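# Lift headset by headband, hold its cable raised

## Task

Using the right arm, lift the headset (the device itself, not its cable) and keep it steady by gripping the headband. The headset's lowest point must be at least roughly a hand's length above the tabletop, and no part of it may stick out past the table edge. The right gripper must be commanded fully shut with the headband squeezed between its fingers. Those fingers may touch nothing but the headband. Apart from the cable, and optionally the left arm, nothing else may be in contact with the headset. The cable's plug is treated as a separate object; the cable itself is not. The cat ears belong to the headband, but the thin side pieces running down to the ear cups do not. The left gripper must clamp the cable firmly, well inside its finger pads rather than at the tips or edges, at a point below where the cable exits the ear cup. Along the stretch from the ear cup to that grip, the cable must be clearly off the table and may touch only itself, the headset and the arms. If the left arm were removed, the headset must not drop more than a little. The cable's free end must not be left dangling lower than the tabletop. If that free end ever drops well below the tabletop or reaches well past the table edge, whether held or not, the task has failed. Once all of this holds, declare that you are finished. Anything kept in place only by the robot does not count, except for the hold this task requires.

## Robot and tools

Robot: two arms, left_arm (on the +y side) and right_arm. The names are not image sides. Each arm has six revolute joints plus a parallel gripper. The gripper's fingers extend along its local +z and close along its local y. The reported hand point sits between the finger pads, about 1 cm short of the fingertips.

Frame: there is one shared scene frame, in metres. The origin is on the tabletop midway between the arms, +z is up, and +x points outward over the table. Printed hand positions can be slightly wrong, more so when an arm is stretched far.

Tool execute_actions, argument "actions": a list holding zero or one item.
- [] returns the current state and camera pictures without commanding anything.
- {"rows": [...], "steps": n} is a motion. n ranges from 3 to 15 control steps (default 15), and each step lasts 1/30 s. Each row is used for one step; if there are fewer rows than steps, the last row repeats.
- {"steps": n} with no rows is a wait of up to 300 steps. It is counted from the previous result, and your writing time is included.
- Optional "pictures": true attaches camera images to a motion result.
A refused call sends nothing to the robot.

Row layout: one flat list of 14 numbers covering both arms, always complete even if only one arm moves. The order is left_arm waist, shoulder, elbow, wrist pitch, wrist yaw, wrist roll, opening, then the same seven for right_arm. Joint values are absolute target angles in radians, in the same form as the Joint positions line; they are not offsets. Stated ranges: waist -2.880..2.880, shoulder 0.000..3.142, elbow 0.000..3.019, wrist pitch -1.693..1.571, wrist yaw -1.571..1.571, wrist roll -2.094..2.094. The true stops may differ by up to 0.019 rad. A call is refused if a target goes more than 0.019 rad beyond a stated end and is also further out than that joint's last reading. A target past the real stop is clipped, and the result may say "joint sent to its limit", possibly about an earlier motion. If that line is missing, it does not prove there is more travel. Opening is an absolute value from -1 (shut) to +1 (wide, a 0.094 m gap). Between the extremes, the fingers move until grip_measured equals your number.

Motion limits: on every step, each joint's sent target is capped near its measured angle. The caps are waist 0.264, shoulder 0.32, elbow 0.276, wrist pitch 0.33, wrist yaw 0.186 and wrist roll 0.522 rad. If the targets would move a hand more than 70 mm from where it is, all of that arm's targets are scaled back. Far goals therefore take several calls. Arms keep moving toward the last row while you think, until everything nearly stops or a step is HELD. After that, only a new motion makes them move further. Fingers still closing or opening continue to do so.

Result lines: the state line lists each arm's end_effector_position (m) and end_effector_quat_wxyz. Joint positions and Joint velocities each give one block per arm: six joints (rad, rad/s), then the finger-pad gap (m, m/s). grip_measured is the finger opening on the command scale; each gripper's reading has a fixed error of about 1 mm. "joint command not followed" means a clearance check changed or blocked that arm's joint targets on some steps. HELD marks steps on which part or all of your row was not sent. Results are captured 3 steps before a motion ends, and those last steps run while you reply. MOTOR HOT appears at 85 °C. At 100 °C, an OVER-TEMPERATURE FAULT makes that arm go limp and drop until it cools. Avoid holding heavy loads longer than necessary.

Gripping: to hold something, command about 0.03 below grip_measured for a secure grip, or less for a lighter one. Pads push with roughly 50-62 N, less on parts thinner than about 2 mm, and can spike on first contact. For this job the right gripper must end at -1 on the headband.

Tool zoom_image: {"camera": name, "region": [x0, y0, x1, y1]} in pixels of that camera's latest full image, with (0,0) at the top left. The region may be at most 504 by 504. Cameras: cam_head_left, cam_head_right, cam_high, cam_low (504x504, pinhole plus radial), cam_left_wrist, cam_right_wrist (616x616, fisheye). Calibration (K, distortion, T_world_to_cam) was provided. Wrist camera poses follow the arm joints, and the fixed cameras can be off by a few degrees or millimetres.

Tool finished_scene: {"scene": number of the current scene} ends that scene for good and reports whether the goal was met. Call it only once the hold is stable. Replying without any tool call ends the run.

Avoid the following: arms colliding or pressing hard on each other, which can stop the scene; dropping, slamming or hard shoving of objects; pushing anything off the table; and letting the cable end fall below or out beyond the table. Brief external tugs on held items may happen.

Each tool is called as name(argument=value, ...) on one line, values as JSON.

## Session

execute_actions(actions=[])

Scene clock: 0.00 s of 4200.00 s.
left_arm: end_effector_position=(+0.9861, +0.2201, +0.1624) grip_measured=+1.000 end_effector_quat_wxyz=(+0.671, +0.369, +0.621, +0.164) | right_arm: end_effector_position=(+0.3076, -0.7250, +0.3820) grip_measured=+1.000 end_effector_quat_wxyz=(+0.339, -0.459, +0.690, -0.446)
Joint positions: left_arm=[-0.117  2.733  2.616  0.071  0.292  0.79   0.094] | right_arm=[-1.153  1.383  1.312 -0.531 -0.854 -1.987  0.094]
Joint velocities: left_arm=[ 0.005  0.005  0.012 -0.007 -0.022  0.007  0.   ] | right_arm=[-0.015 -0.015  0.002  0.002  0.037  0.037  0.   ]
Motor temperatures (°C, as the motors report them): left_arm=[25 24 25 26 23 24] | right_arm=[22 25 24 23 24 22]
camera_calibration (this result's frames):
cam_left_wrist: T_world_to_cam=[[-0.234654, -0.679466, -0.695171, 0.493692], [-0.42123, 0.715583, -0.557231, 0.351074], [0.876072, 0.16207, -0.454126, -0.69729], [0, 0, 0, 1]] pos_world=[0.874606, 0.197234, 0.222172]
cam_right_wrist: T_world_to_cam=[[0.345658, -0.171627, 0.922532, -0.583197], [-0.801721, -0.564891, 0.1953, -0.238813], [0.487611, -0.80712, -0.332856, -0.485292], [0, 0, 0, 1]] pos_world=[0.246759, -0.626684, 0.423125]

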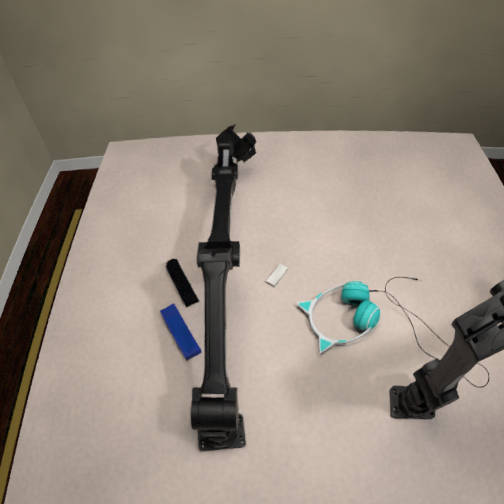

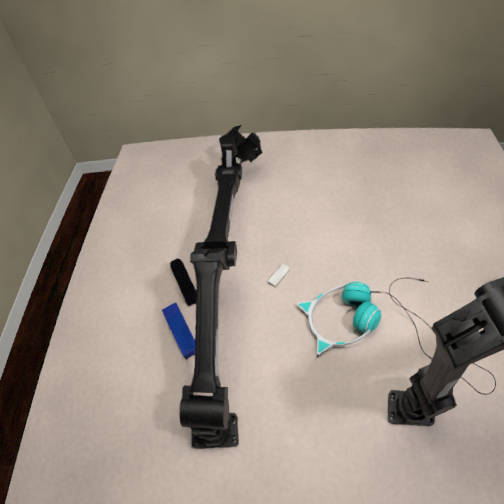

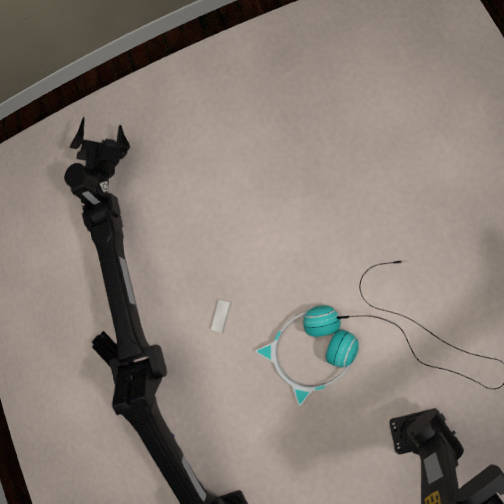

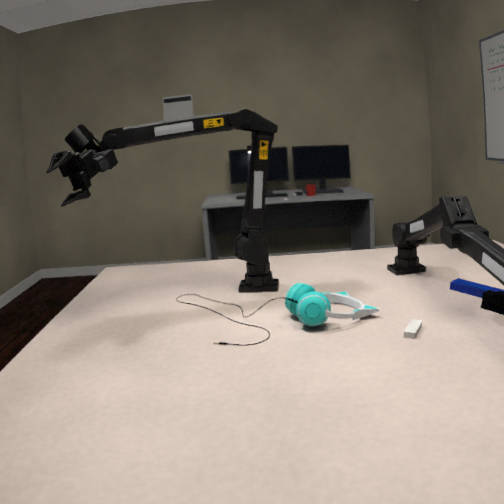

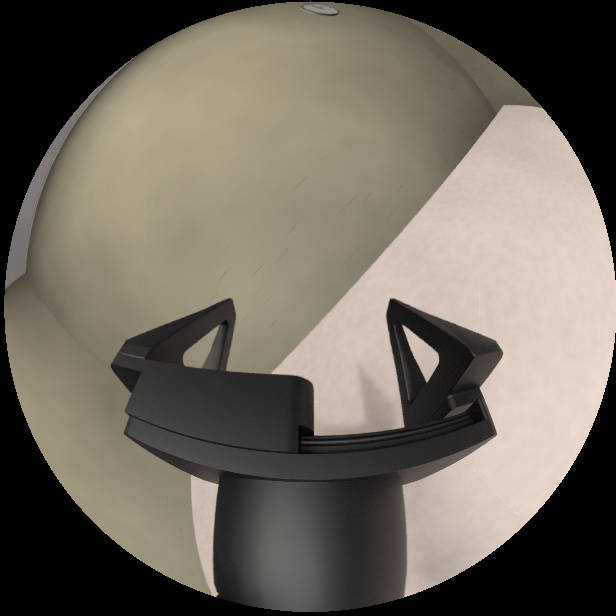

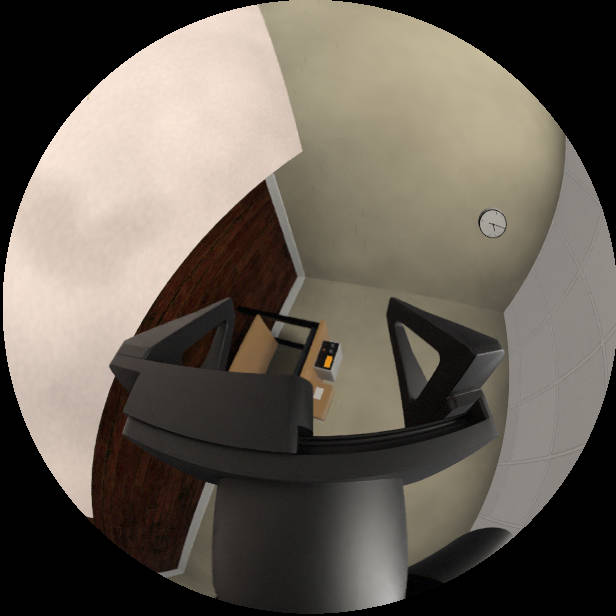

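execute_actions(actions=[{"rows":[[0.1,1.8,1.7,0.2,0,0,1,0.5,1.35,1.1,-1.3,0,0.55,0]]}])

execute_actions(actions=[{"steps":50}])

execute_actions(actions=[{"rows":[[0.1,0.9,0.45,0.45,0,0,1,0.965,1.37,0.87,-1.05,0,0.55,0]]}])

execute_actions(actions=[{"steps":35}], pictures=true)

Scene clock: 0.63 s of 4200.00 s.
left_arm: end_effector_position=(+0.9501, +0.3371, +0.1964) grip_measured=+1.000 end_effector_quat_wxyz=(+0.648, +0.173, +0.724, +0.161) | right_arm: end_effector_position=(+0.3438, -0.5505, +0.1911) grip_measured=+0.002 end_effector_quat_wxyz=(+0.195, -0.296, +0.932, -0.072)
Joint positions: left_arm=[-0.037  2.485  2.261  0.116  0.066  0.486  0.094] | right_arm=[-0.776  1.365  1.11  -1.033 -0.314 -1.476  0.047]
Joint velocities: left_arm=[ 0.337 -0.904 -1.043  0.115 -0.271 -0.857  0.   ] | right_arm=[ 1.578 -0.005 -0.178 -1.775  1.56   1.678  0.001]
Motor temperatures (°C, as the motors report them): left_arm=[25 24 25 26 23 24] | right_arm=[22 25 24 23 24 22]
Steps of this call (steps 1 to 7: nothing new was sent; steps 8 to 19: the first 12 steps of this action). Readings (joint positions):
8: left_arm=[-0.116 2.727 2.604 0.076 0.273 0.773] | right_arm=[-1.147 1.382 1.305 -0.545 -0.823 -1.963]
9: left_arm=[-0.115 2.710 2.572 0.081 0.251 0.749] | right_arm=[-1.137 1.375 1.291 -0.575 -0.785 -1.927]
11: left_arm=[-0.108 2.676 2.513 0.088 0.207 0.702] | right_arm=[-1.094 1.365 1.245 -0.644 -0.710 -1.855]
15: left_arm=[-0.080 2.592 2.393 0.101 0.121 0.601] | right_arm=[-0.961 1.365 1.160 -0.814 -0.533 -1.688]
19: the state above

Scene clock: 2.30 s of 4200.00 s.
left_arm: end_effector_position=(+0.7513, +0.4490, +0.4663) grip_measured=+1.000 end_effector_quat_wxyz=(+0.735, -0.070, +0.670, +0.084) | right_arm: end_effector_position=(+0.3826, -0.0929, +0.1662) grip_measured=+0.002 end_effector_quat_wxyz=(+0.006, +0.082, +0.997, +0.004)
Joint positions: left_arm=[0.109 1.799 1.693 0.2   0.004 0.009 0.094] | right_arm=[ 0.501  1.365  1.091 -1.284 -0.002  0.535  0.047]
Joint velocities: left_arm=[-0.005 -0.005 -0.012 -0.002  0.022 -0.037  0.   ] | right_arm=[-0.005 -0.034  0.012 -0.002 -0.081 -0.007 -0.001]
Motor temperatures (°C, as the motors report them): left_arm=[25 24 26 26 23 24] | right_arm=[22 25 25 23 24 22]
Kept back: nothing.
Steps of this call (steps 1 to 3: the last 3 steps of your previous action; steps 4 to 50: the robot went on to your last target). Readings (joint positions):
1: left_arm=[-0.025 2.454 2.226 0.119 0.057 0.455] | right_arm=[-0.721 1.365 1.104 -1.090 -0.251 -1.415]
2: left_arm=[-0.013 2.422 2.188 0.123 0.048 0.425] | right_arm=[-0.663 1.365 1.099 -1.138 -0.182 -1.348]
4: left_arm=[0.013 2.351 2.108 0.130 0.034 0.367] | right_arm=[-0.535 1.365 1.093 -1.206 -0.063 -1.207]
8: left_arm=[0.061 2.185 1.930 0.144 0.017 0.264] | right_arm=[-0.274 1.365 1.091 -1.253 -0.012 -0.938]
50: the state above

Scene clock: 2.70 s of 4200.00 s.
left_arm: end_effector_position=(+0.5604, +0.4059, +0.4877) grip_measured=+1.000 end_effector_quat_wxyz=(+0.768, -0.066, +0.631, +0.088) | right_arm: end_effector_position=(+0.2476, +0.0326, +0.0832) grip_measured=+0.002 end_effector_quat_wxyz=(-0.006, -0.168, +0.986, -0.002)
Joint positions: left_arm=[0.109 1.302 1.107 0.393 0.004 0.009 0.094] | right_arm=[ 1.003  1.371  0.862 -1.073 -0.005  0.535  0.047]
Joint velocities: left_arm=[-0.034 -1.832 -1.497  0.222  0.066 -0.037  0.   ] | right_arm=[0.366 0.015 0.002 0.037 0.037 0.007 0.   ]
Motor temperatures (°C, as the motors report them): left_arm=[25 24 26 26 23 24] | right_arm=[22 25 25 23 24 22]
Steps of this call (steps 1 to 12: the first 12 steps of this action). Readings (joint positions):
1: left_arm=[0.109 1.790 1.677 0.217 0.004 0.009] | right_arm=[0.509 1.363 1.078 -1.264 0.002 0.535]
2: left_arm=[0.109 1.768 1.634 0.249 0.004 0.009] | right_arm=[0.529 1.356 1.050 -1.221 0.004 0.535]
4: left_arm=[0.109 1.702 1.532 0.293 0.004 0.009] | right_arm=[0.603 1.354 0.983 -1.164 0.004 0.535]
8: left_arm=[0.109 1.527 1.321 0.356 0.004 0.009] | right_arm=[0.829 1.365 0.883 -1.100 0.004 0.535]
12: the state above

Scene clock: 3.87 s of 4200.00 s.
left_arm: end_effector_position=(+0.3873, +0.3669, +0.2846) grip_measured=+1.000 end_effector_quat_wxyz=(+0.690, -0.075, +0.716, +0.078) | right_arm: end_effector_position=(+0.2574, +0.0254, +0.0832) grip_measured=+0.002 end_effector_quat_wxyz=(-0.003, -0.151, +0.989, -0.001)
Joint positions: left_arm=[0.109 0.903 0.423 0.443 0.004 0.009 0.094] | right_arm=[ 0.969  1.371  0.862 -1.068 -0.002  0.536  0.047]
Joint velocities: left_arm=[-0.005  0.005 -0.002 -0.007 -0.007 -0.051  0.   ] | right_arm=[ 0.024 -0.005  0.017 -0.007 -0.066 -0.022  0.   ]
Motor temperatures (°C, as the motors report them): left_arm=[25 24 26 26 23 24] | right_arm=[22 25 25 23 24 22]
Kept back: nothing.
Steps of this call (steps 1 to 3: the last 3 steps of your previous action; steps 4 to 35: the robot went on to your last target). Readings (joint positions):
1: left_arm=[0.109 1.238 1.053 0.399 0.004 0.009] | right_arm=[1.009 1.371 0.862 -1.071 -0.005 0.535]
2: left_arm=[0.109 1.173 0.998 0.405 0.004 0.009] | right_arm=[1.006 1.371 0.862 -1.069 -0.004 0.535]
4: left_arm=[0.109 1.036 0.882 0.420 0.004 0.009] | right_arm=[0.991 1.371 0.862 -1.068 -0.004 0.536]
8: left_arm=[0.109 0.843 0.679 0.441 0.004 0.009] | right_arm=[0.970 1.371 0.862 -1.068 -0.002 0.536]
35: the state above
camera_calibration (this result's frames):
cam_left_wrist: T_world_to_cam=[[0.220346, -0.975419, -0.00215196, 0.273022], [-0.600828, -0.133988, -0.788069, 0.508831], [0.76841, 0.174941, -0.615583, -0.058075], [0, 0, 0, 1]] pos_world=[0.290186, 0.344648, 0.365832]
cam_right_wrist: T_world_to_cam=[[0.311037, -0.950338, -0.010646, -0.0550504], [-0.752286, -0.253031, 0.60831, 0.148206], [-0.580794, -0.181198, -0.793628, 0.342834], [0, 0, 0, 1]] pos_world=[0.327732, 0.0473051, 0.181341]

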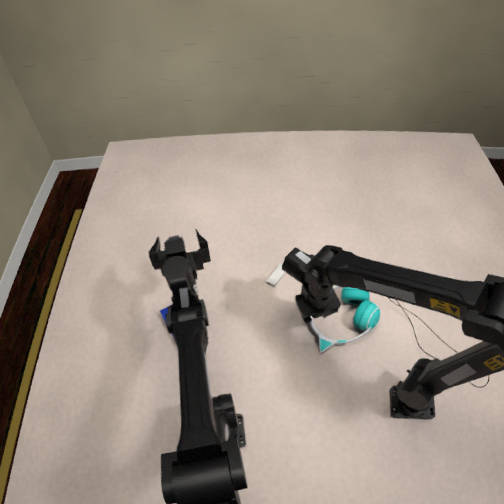

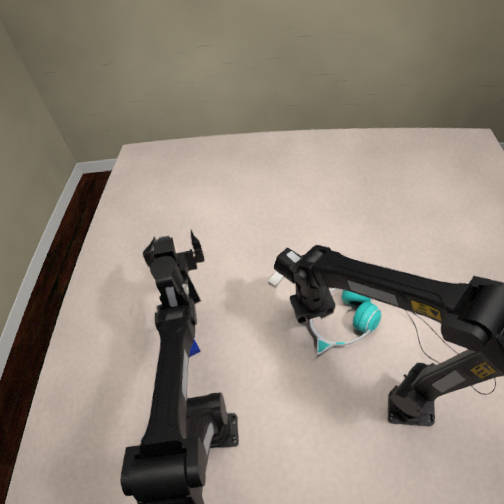

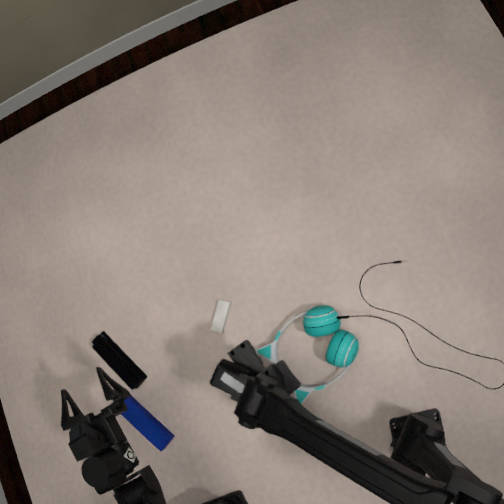

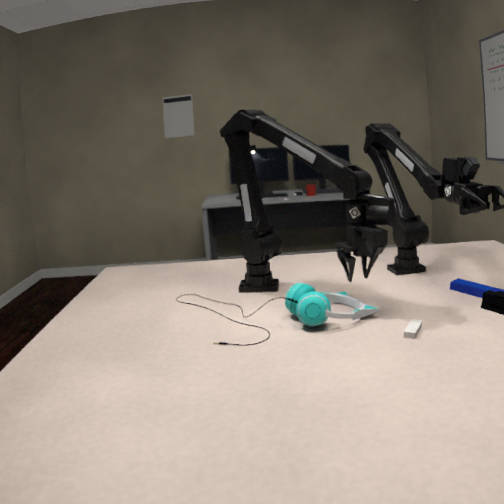

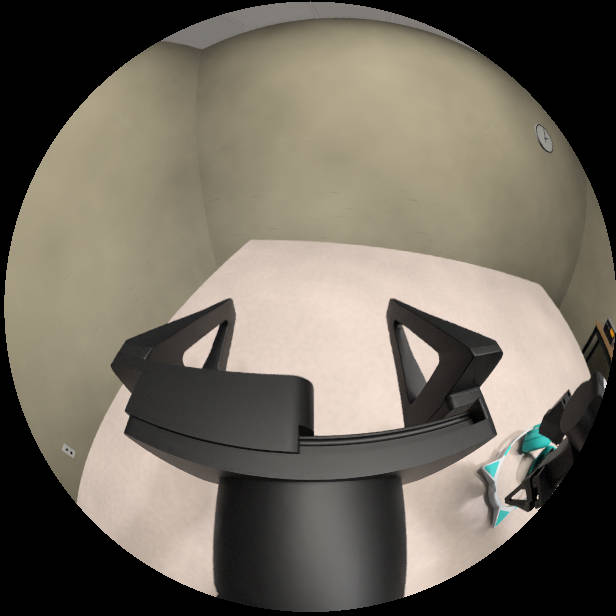

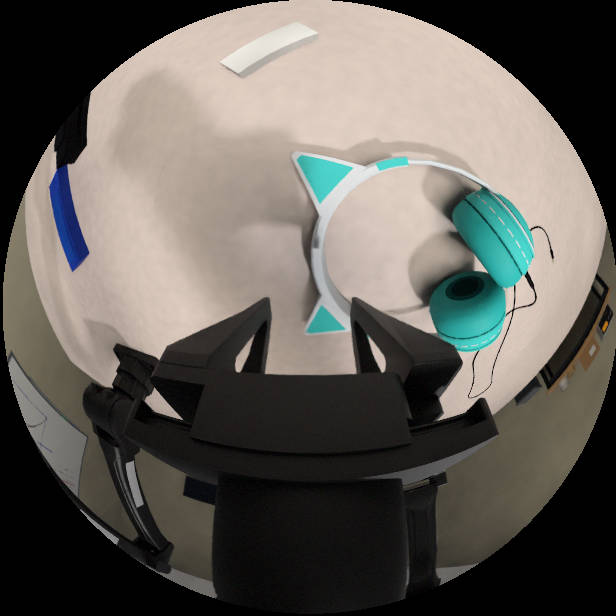

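execute_actions(actions=[{"rows":[[0.1,0.9,0.45,0.45,0,0,1,0.935,1.44,0.83,-0.95,0,0.5,0]],"steps":10}])

execute_actions(actions=[{"rows":[[0.1,0.9,0.45,0.45,0,0,1,0.935,1.5,0.788,-0.845,0,0.5,-0.1]]}], pictures=true)

Scene clock: 4.27 s of 4200.00 s.
left_arm: end_effector_position=(+0.3873, +0.3669, +0.2846) grip_measured=+1.000 end_effector_quat_wxyz=(+0.690, -0.075, +0.716, +0.078) | right_arm: end_effector_position=(+0.2671, +0.0222, +0.0514) grip_measured=+0.002 end_effector_quat_wxyz=(-0.003, -0.146, +0.989, -0.001)
Joint positions: left_arm=[0.109 0.903 0.423 0.443 0.004 0.009 0.094] | right_arm=[ 0.942  1.433  0.827 -0.971 -0.002  0.519  0.047]
Joint velocities: left_arm=[-0.015 -0.005 -0.002  0.007  0.007  0.022  0.   ] | right_arm=[-0.034  0.181 -0.071  0.042 -0.022 -0.007 -0.001]
Motor temperatures (°C, as the motors report them): left_arm=[25 24 26 26 23 24] | right_arm=[22 25 25 23 24 22]
Steps of this call (steps 1 to 5: the robot went on to your last target; steps 6 to 12: the first 7 steps of this action). Readings (joint positions):
6: left_arm=[0.109 0.903 0.423 0.443 0.004 0.009] | right_arm=[0.968 1.374 0.857 -1.053 -0.002 0.533]
7: left_arm=[0.109 0.903 0.423 0.443 0.004 0.009] | right_arm=[0.964 1.378 0.851 -1.020 -0.002 0.530]
9: left_arm=[0.109 0.903 0.423 0.443 0.004 0.009] | right_arm=[0.953 1.402 0.839 -0.983 -0.002 0.524]
12: the state above

Scene clock: 4.77 s of 4200.00 s.
left_arm: end_effector_position=(+0.3873, +0.3669, +0.2846) grip_measured=+1.000 end_effector_quat_wxyz=(+0.690, -0.075, +0.716, +0.078) | right_arm: end_effector_position=(+0.2660, +0.0206, +0.0166) grip_measured=-0.098 end_effector_quat_wxyz=(-0.004, -0.148, +0.989, -0.002)
Joint positions: left_arm=[0.109 0.903 0.423 0.443 0.004 0.009 0.094] | right_arm=[ 0.942  1.497  0.781 -0.864 -0.002  0.514  0.042]
Joint velocities: left_arm=[ 0.005  0.015  0.007  0.002 -0.066 -0.051  0.   ] | right_arm=[-0.005 -0.015 -0.012  0.046  0.007 -0.051  0.   ]
Motor temperatures (°C, as the motors report them): left_arm=[25 24 26 26 23 24] | right_arm=[22 25 25 23 24 22]
Steps of this call (steps 1 to 3: the last 3 steps of your previous action; steps 4 to 15: the first 12 steps of this action). Readings (joint positions):
4: left_arm=[0.109 0.903 0.423 0.443 0.004 0.009] | right_arm=[0.942 1.442 0.817 -0.953 -0.002 0.517]
5: left_arm=[0.109 0.903 0.423 0.443 0.004 0.009] | right_arm=[0.942 1.445 0.809 -0.918 -0.002 0.516]
7: left_arm=[0.109 0.903 0.423 0.443 0.004 0.009] | right_arm=[0.942 1.464 0.798 -0.879 -0.002 0.515]
11: left_arm=[0.109 0.903 0.423 0.443 0.004 0.009] | right_arm=[0.942 1.495 0.783 -0.865 -0.002 0.514]
15: the state above
camera_calibration (this result's frames):
cam_left_wrist: T_world_to_cam=[[0.220346, -0.975419, -0.00215196, 0.273022], [-0.600828, -0.133988, -0.788069, 0.508831], [0.76841, 0.174941, -0.615583, -0.058075], [0, 0, 0, 1]] pos_world=[0.290186, 0.344648, 0.365832]
cam_right_wrist: T_world_to_cam=[[0.305574, -0.952121, -0.00950824, -0.0614758], [-0.752556, -0.247619, 0.6102, 0.19387], [-0.583338, -0.179306, -0.792191, 0.294695], [0, 0, 0, 1]] pos_world=[0.33659, 0.042314, 0.114571]

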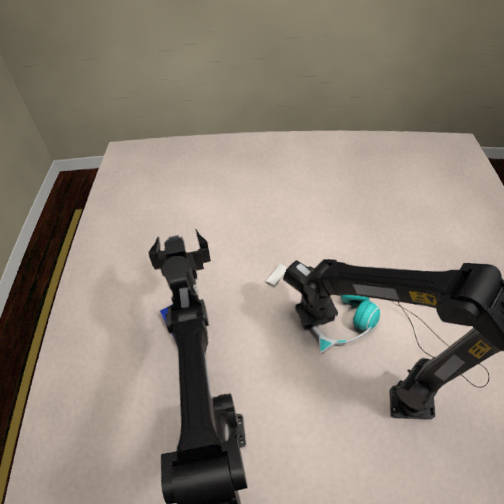

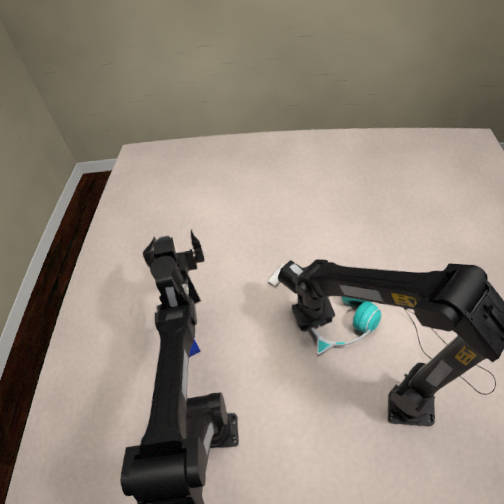

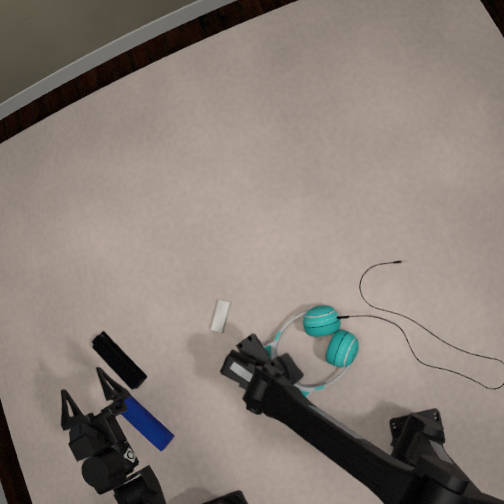

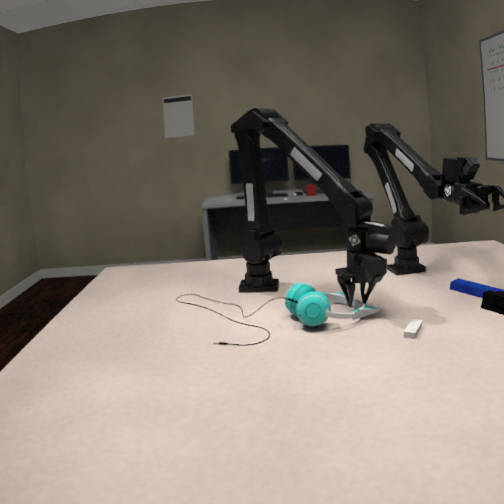

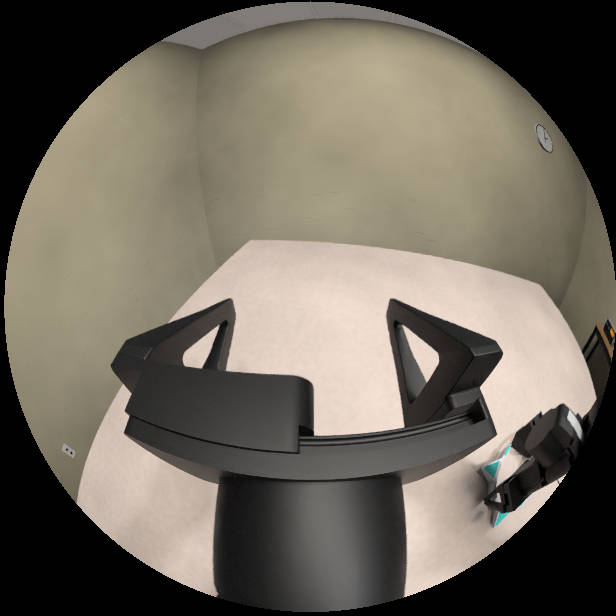

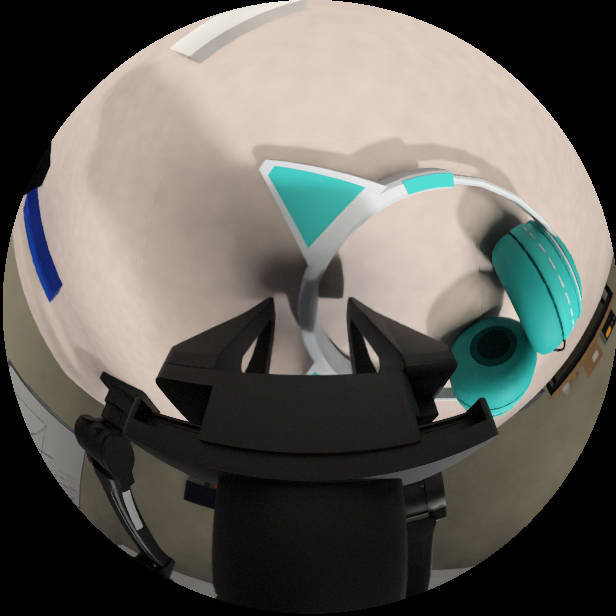

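execute_actions(actions=[{"rows":[[0.1,0.9,0.45,0.45,0,0,1,0.935,1.5,0.788,-0.845,0,0.5,-0.5],[0.1,0.9,0.45,0.45,0,0,1,0.935,1.5,0.788,-0.845,0,0.5,-0.7],[0.1,0.9,0.45,0.45,0,0,1,0.935,1.5,0.788,-0.845,0,0.5,-0.7],[0.1,0.9,0.45,0.45,0,0,1,0.935,1.5,0.788,-0.845,0,0.5,-0.8],[0.1,0.9,0.45,0.45,0,0,1,0.935,1.5,0.788,-0.845,0,0.5,-1]],"steps":12}])

execute_actions(actions=[{"rows":[[0.1,0.9,0.45,0.45,0,0,1,0.935,1.43,0.88,-0.99,0,0.5,-1]]}])

execute_actions(actions=[{"rows":[[0.1,0.9,0.45,0.45,0,0,1,0.85,1.36,1.07,-1.2,0,0.7,-1]]}])

execute_actions(actions=[{"rows":[[0.1,0.9,0.45,0.45,0,0,1,0.75,1.3,1.25,-1.25,0,1.0,-1]]}])

execute_actions(actions=[{"rows":[[0.0,1.0,0.4,0.6,0,0,1,0.65,1.2,1.3,-0.95,0,1.3,-1]]}])

execute_actions(actions=[{"rows":[[-0.3,1.1,0.4,0.72,0,0,1,0.55,1.1,1.32,-0.6,0,1.58,-1]]}])

execute_actions(actions=[{"rows":[[-0.7,1.2,0.42,0.8,0,0,1,0.5,1.07,1.32,-0.25,0,1.58,-1]]}])

execute_actions(actions=[{"steps":30}], pictures=true)

Scene clock: 5.43 s of 4200.00 s.
left_arm: end_effector_position=(+0.3873, +0.3669, +0.2846) grip_measured=+1.000 end_effector_quat_wxyz=(+0.690, -0.075, +0.716, +0.078) | right_arm: end_effector_position=(+0.2671, +0.0201, +0.0166) grip_measured=-0.847 end_effector_quat_wxyz=(-0.002, -0.149, +0.989, -0.004)
Joint positions: left_arm=[0.109 0.903 0.423 0.443 0.004 0.009 0.094] | right_arm=[ 0.942  1.497  0.781 -0.862  0.005  0.513  0.007]
Joint velocities: left_arm=[ 0.005 -0.005  0.007 -0.007 -0.007 -0.066  0.   ] | right_arm=[ 0.005  0.015  0.002 -0.002  0.007 -0.007 -0.001]
Motor temperatures (°C, as the motors report them): left_arm=[25 24 27 26 23 24] | right_arm=[22 25 25 23 24 22]
Steps of this call (steps 1 to 3: the last 3 steps of your previous action; steps 4 to 11: the robot went on to your last target; steps 12 to 20: the first 9 steps of this action). Readings (joint positions):
12: left_arm=[0.109 0.903 0.423 0.443 0.004 0.009] | right_arm=[0.942 1.497 0.781 -0.863 -0.002 0.514]
13: left_arm=[0.109 0.903 0.423 0.443 0.004 0.009] | right_arm=[0.942 1.497 0.781 -0.863 -0.002 0.514]
15: left_arm=[0.109 0.903 0.423 0.443 0.004 0.009] | right_arm=[0.942 1.497 0.781 -0.863 -0.003 0.514]
19: left_arm=[0.109 0.903 0.423 0.443 0.004 0.009] | right_arm=[0.942 1.497 0.781 -0.862 0.004 0.513]
20: the state above

Scene clock: 5.93 s of 4200.00 s.
left_arm: end_effector_position=(+0.3873, +0.3669, +0.2846) grip_measured=+1.000 end_effector_quat_wxyz=(+0.690, -0.075, +0.716, +0.078) | right_arm: end_effector_position=(+0.2716, +0.0273, +0.0527) grip_measured=-0.851 end_effector_quat_wxyz=(-0.002, -0.151, +0.989, +0.002)
Joint positions: left_arm=[0.109 0.903 0.423 0.443 0.004 0.009 0.094] | right_arm=[ 0.942  1.445  0.843 -0.97  -0.005  0.509  0.007]
Joint velocities: left_arm=[-0.015 -0.005 -0.022  0.017 -0.051  0.007  0.   ] | right_arm=[-0.015 -0.005  0.002 -0.022 -0.095  0.007 -0.001]
Motor temperatures (°C, as the motors report them): left_arm=[25 24 27 26 23 24] | right_arm=[22 25 25 23 24 22]
Steps of this call (steps 1 to 3: the last 3 steps of your previous action; steps 4 to 15: the first 12 steps of this action). Readings (joint positions):
4: left_arm=[0.109 0.903 0.423 0.443 0.004 0.009] | right_arm=[0.942 1.495 0.788 -0.881 0.005 0.513]
5: left_arm=[0.109 0.903 0.423 0.443 0.004 0.009] | right_arm=[0.942 1.492 0.801 -0.918 0.005 0.511]
7: left_arm=[0.109 0.903 0.423 0.443 0.004 0.009] | right_arm=[0.942 1.474 0.824 -0.956 0.002 0.510]
11: left_arm=[0.109 0.903 0.423 0.443 0.004 0.009] | right_arm=[0.942 1.446 0.842 -0.966 -0.005 0.509]
15: the state above

Scene clock: 6.43 s of 4200.00 s.
left_arm: end_effector_position=(+0.3873, +0.3669, +0.2846) grip_measured=+1.000 end_effector_quat_wxyz=(+0.690, -0.075, +0.716, +0.078) | right_arm: end_effector_position=(+0.3191, +0.0254, +0.1432) grip_measured=-0.851 end_effector_quat_wxyz=(+0.021, -0.028, +0.999, +0.021)
Joint positions: left_arm=[0.109 0.903 0.423 0.443 0.004 0.009 0.094] | right_arm=[ 0.85   1.373  1.036 -1.174 -0.005  0.663  0.007]
Joint velocities: left_arm=[-0.015 -0.005 -0.002 -0.002 -0.081  0.037  0.   ] | right_arm=[-0.005 -0.181  0.037 -0.046 -0.051  0.11   0.001]
Motor temperatures (°C, as the motors report them): left_arm=[25 24 27 26 23 24] | right_arm=[22 25 25 23 24 22]
Steps of this call (steps 1 to 3: the last 3 steps of your previous action; steps 4 to 15: the first 12 steps of this action). Readings (joint positions):
4: left_arm=[0.109 0.903 0.423 0.443 0.004 0.009] | right_arm=[0.939 1.445 0.852 -0.990 -0.007 0.520]
5: left_arm=[0.109 0.903 0.423 0.443 0.004 0.009] | right_arm=[0.933 1.445 0.869 -1.030 -0.010 0.535]
7: left_arm=[0.109 0.903 0.423 0.443 0.004 0.009] | right_arm=[0.910 1.438 0.911 -1.093 -0.013 0.576]
11: left_arm=[0.109 0.903 0.423 0.443 0.004 0.009] | right_arm=[0.863 1.410 0.999 -1.162 -0.008 0.634]
15: the state above

Scene clock: 6.93 s of 4200.00 s.
left_arm: end_effector_position=(+0.3873, +0.3669, +0.2846) grip_measured=+1.000 end_effector_quat_wxyz=(+0.690, -0.075, +0.716, +0.078) | right_arm: end_effector_position=(+0.3763, +0.0181, +0.2287) grip_measured=-0.851 end_effector_quat_wxyz=(+0.078, +0.163, +0.980, +0.081)
Joint positions: left_arm=[0.109 0.903 0.423 0.443 0.004 0.009 0.094] | right_arm=[ 0.749  1.325  1.204 -1.226 -0.004  0.948  0.007]
Joint velocities: left_arm=[-0.005  0.005  0.002 -0.002  0.022 -0.037  0.   ] | right_arm=[-0.005 -0.23   0.081 -0.022  0.051  0.227 -0.001]
Motor temperatures (°C, as the motors report them): left_arm=[25 24 27 26 23 24] | right_arm=[22 25 25 23 24 22]
Steps of this call (steps 1 to 3: the last 3 steps of your previous action; steps 4 to 15: the first 12 steps of this action). Readings (joint positions):
4: left_arm=[0.109 0.903 0.423 0.443 0.004 0.009] | right_arm=[0.847 1.366 1.041 -1.184 -0.006 0.699]
5: left_arm=[0.109 0.903 0.423 0.443 0.004 0.009] | right_arm=[0.841 1.366 1.052 -1.193 -0.008 0.729]
7: left_arm=[0.109 0.903 0.423 0.443 0.004 0.009] | right_arm=[0.817 1.365 1.085 -1.207 -0.011 0.794]
11: left_arm=[0.109 0.903 0.423 0.443 0.004 0.009] | right_arm=[0.767 1.355 1.165 -1.221 -0.008 0.892]
15: the state above

Scene clock: 7.43 s of 4200.00 s.
left_arm: end_effector_position=(+0.4056, +0.3210, +0.2618) grip_measured=+1.000 end_effector_quat_wxyz=(+0.697, -0.036, +0.715, +0.041) | right_arm: end_effector_position=(+0.4426, +0.0072, +0.3077) grip_measured=-0.851 end_effector_quat_wxyz=(+0.185, +0.340, +0.893, +0.228)
Joint positions: left_arm=[-0.006  1.006  0.398  0.582 -0.001  0.008  0.094] | right_arm=[ 0.651  1.231  1.234 -0.979 -0.003  1.249  0.007]
Joint velocities: left_arm=[ 0.005 -0.015  0.007  0.046 -0.066 -0.081  0.   ] | right_arm=[-0.005 -0.19   0.139  0.066  0.007  0.227 -0.   ]
Motor temperatures (°C, as the motors report them): left_arm=[25 24 27 26 23 24] | right_arm=[22 25 26 23 24 22]
Steps of this call (steps 1 to 3: the last 3 steps of your previous action; steps 4 to 15: the first 12 steps of this action). Readings (joint positions):
4: left_arm=[0.102 0.909 0.420 0.468 0.000 0.009] | right_arm=[0.747 1.307 1.206 -1.211 -0.005 0.996]
5: left_arm=[0.083 0.926 0.415 0.517 -0.001 0.008] | right_arm=[0.740 1.305 1.205 -1.170 -0.005 1.032]
7: left_arm=[0.032 0.966 0.414 0.565 -0.001 0.008] | right_arm=[0.716 1.293 1.207 -1.089 -0.008 1.096]
11: left_arm=[-0.006 1.006 0.402 0.578 -0.001 0.008] | right_arm=[0.667 1.261 1.214 -1.003 -0.005 1.190]
15: the state above

Scene clock: 7.93 s of 4200.00 s.
left_arm: end_effector_position=(+0.4109, +0.1825, +0.2499) grip_measured=+1.000 end_effector_quat_wxyz=(+0.702, +0.076, +0.705, -0.071) | right_arm: end_effector_position=(+0.4963, -0.0177, +0.4094) grip_measured=-0.851 end_effector_quat_wxyz=(+0.274, +0.451, +0.750, +0.400)
Joint positions: left_arm=[-0.318  1.103  0.396  0.703  0.003  0.007  0.094] | right_arm=[ 0.558  1.145  1.241 -0.655 -0.002  1.511  0.007]
Joint velocities: left_arm=[ 0.132 -0.015  0.012  0.051 -0.022 -0.037  0.   ] | right_arm=[-0.063 -0.21   0.022  0.212 -0.022  0.374  0.   ]
Motor temperatures (°C, as the motors report them): left_arm=[25 24 27 26 23 24] | right_arm=[22 26 26 23 24 22]
Steps of this call (steps 1 to 3: the last 3 steps of your previous action; steps 4 to 15: the first 12 steps of this action). Readings (joint positions):
4: left_arm=[-0.017 1.010 0.397 0.598 -0.007 0.007] | right_arm=[0.648 1.213 1.243 -0.955 -0.004 1.292]
5: left_arm=[-0.052 1.021 0.397 0.626 -0.009 0.007] | right_arm=[0.642 1.210 1.240 -0.914 -0.004 1.321]
7: left_arm=[-0.162 1.052 0.397 0.668 -0.008 0.007] | right_arm=[0.622 1.201 1.240 -0.825 -0.005 1.374]
11: left_arm=[-0.323 1.100 0.396 0.697 0.003 0.007] | right_arm=[0.579 1.175 1.240 -0.707 -0.004 1.453]
15: the state above

Scene clock: 8.43 s of 4200.00 s.
left_arm: end_effector_position=(+0.3465, +0.0085, +0.2272) grip_measured=+1.000 end_effector_quat_wxyz=(+0.666, +0.220, +0.681, -0.211) | right_arm: end_effector_position=(+0.5245, -0.0340, +0.5107) grip_measured=-0.852 end_effector_quat_wxyz=(+0.365, +0.425, +0.634, +0.532)
Joint positions: left_arm=[-0.729  1.201  0.397  0.781  0.003  0.006  0.094] | right_arm=[ 0.508  1.11   1.247 -0.304 -0.002  1.56   0.007]
Joint velocities: left_arm=[ 0.112 -0.005  0.012  0.081  0.007 -0.051  0.   ] | right_arm=[-0.024 -0.093 -0.022  0.11  -0.022  0.007 -0.001]
Motor temperatures (°C, as the motors report them): left_arm=[25 24 27 26 23 24] | right_arm=[22 26 26 23 24 22]
Steps of this call (steps 1 to 3: the last 3 steps of your previous action; steps 4 to 15: the first 12 steps of this action). Readings (joint positions):
4: left_arm=[-0.320 1.108 0.396 0.713 -0.003 0.007] | right_arm=[0.554 1.125 1.248 -0.617 -0.002 1.543]
5: left_arm=[-0.352 1.118 0.396 0.732 -0.006 0.006] | right_arm=[0.551 1.123 1.247 -0.572 -0.002 1.547]
7: left_arm=[-0.456 1.145 0.397 0.755 -0.006 0.006] | right_arm=[0.541 1.123 1.247 -0.472 -0.002 1.550]
11: left_arm=[-0.681 1.193 0.397 0.776 0.001 0.006] | right_arm=[0.518 1.119 1.247 -0.345 -0.002 1.556]
15: the state above

Scene clock: 9.43 s of 4200.00 s.
left_arm: end_effector_position=(+0.3519, +0.0163, +0.2280) grip_measured=+1.000 end_effector_quat_wxyz=(+0.670, +0.213, +0.682, -0.204) | right_arm: end_effector_position=(+0.5215, -0.0352, +0.5176) grip_measured=-0.852 end_effector_quat_wxyz=(+0.367, +0.424, +0.628, +0.539)
Joint positions: left_arm=[-0.708  1.201  0.397  0.784  0.003  0.006  0.094] | right_arm=[ 0.508  1.101  1.247 -0.295 -0.002  1.567  0.007]
Joint velocities: left_arm=[-0.005 -0.005  0.002  0.002  0.037  0.037  0.   ] | right_arm=[-0.015 -0.005  0.007  0.012  0.066  0.051 -0.001]
Motor temperatures (°C, as the motors report them): left_arm=[25 24 27 26 23 24] | right_arm=[22 26 27 23 24 22]
Kept back: nothing.
Steps of this call (steps 1 to 3: the last 3 steps of your previous action; steps 4 to 30: the robot went on to your last target). Readings (joint positions):
1: left_arm=[-0.724 1.201 0.397 0.783 0.003 0.006] | right_arm=[0.508 1.108 1.247 -0.300 -0.002 1.561]
2: left_arm=[-0.718 1.201 0.397 0.784 0.003 0.006] | right_arm=[0.508 1.106 1.247 -0.297 -0.002 1.563]
4: left_arm=[-0.710 1.201 0.397 0.784 0.003 0.006] | right_arm=[0.508 1.103 1.247 -0.296 -0.002 1.564]
8: left_arm=[-0.708 1.201 0.397 0.784 0.003 0.006] | right_arm=[0.508 1.101 1.247 -0.295 -0.002 1.566]
30: the state above
All arms were judged still, so your last target was given up. Only a new action makes them travel on or press farther. Fingers that are still opening or closing keep moving.
camera_calibration (this result's frames):
cam_left_wrist: T_world_to_cam=[[-0.55944, -0.82887, 0.000892118, 0.209971], [-0.499865, 0.336521, -0.798053, 0.355072], [0.661182, -0.446909, -0.602587, 0.040537], [0, 0, 0, 1]] pos_world=[0.268152, 0.072666, 0.307606]
cam_right_wrist: T_world_to_cam=[[-0.12071, -0.0666768, -0.990446, 0.573209], [-0.852148, 0.51874, 0.0689338, 0.425707], [0.509188, 0.852328, -0.119436, -0.0511243], [0, 0, 0, 1]] pos_world=[0.45799, -0.139037, 0.532281]

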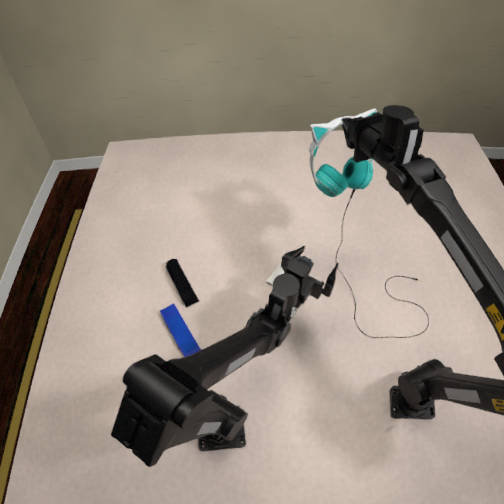

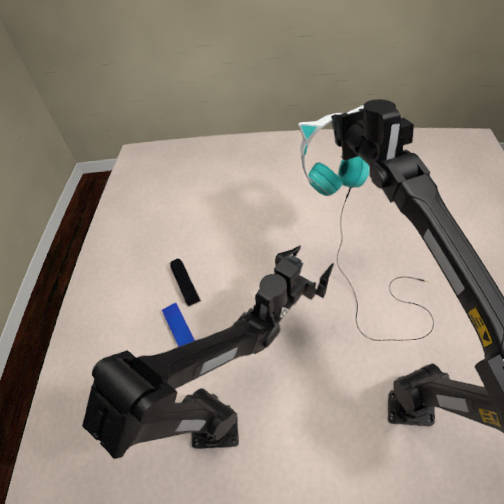

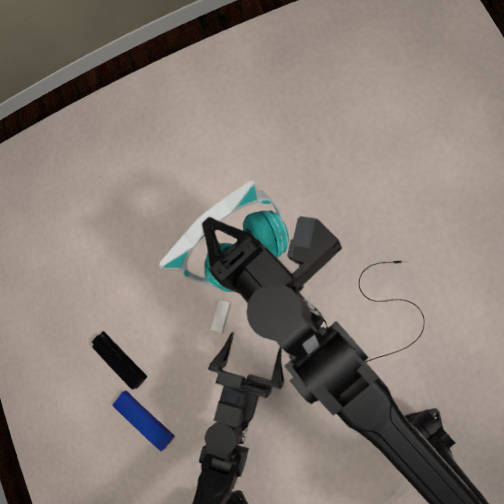

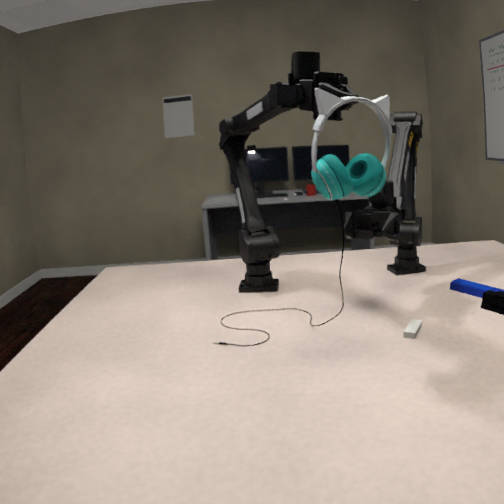

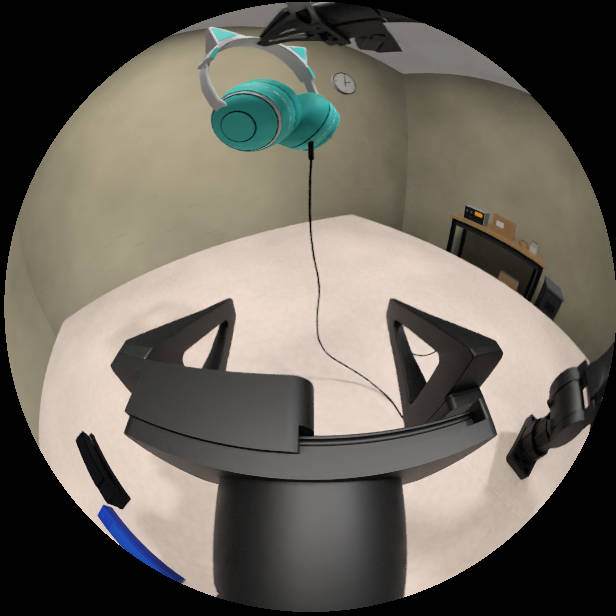

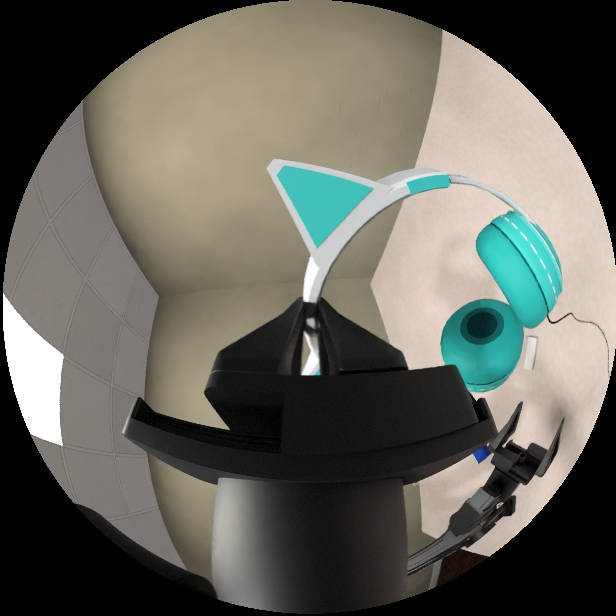

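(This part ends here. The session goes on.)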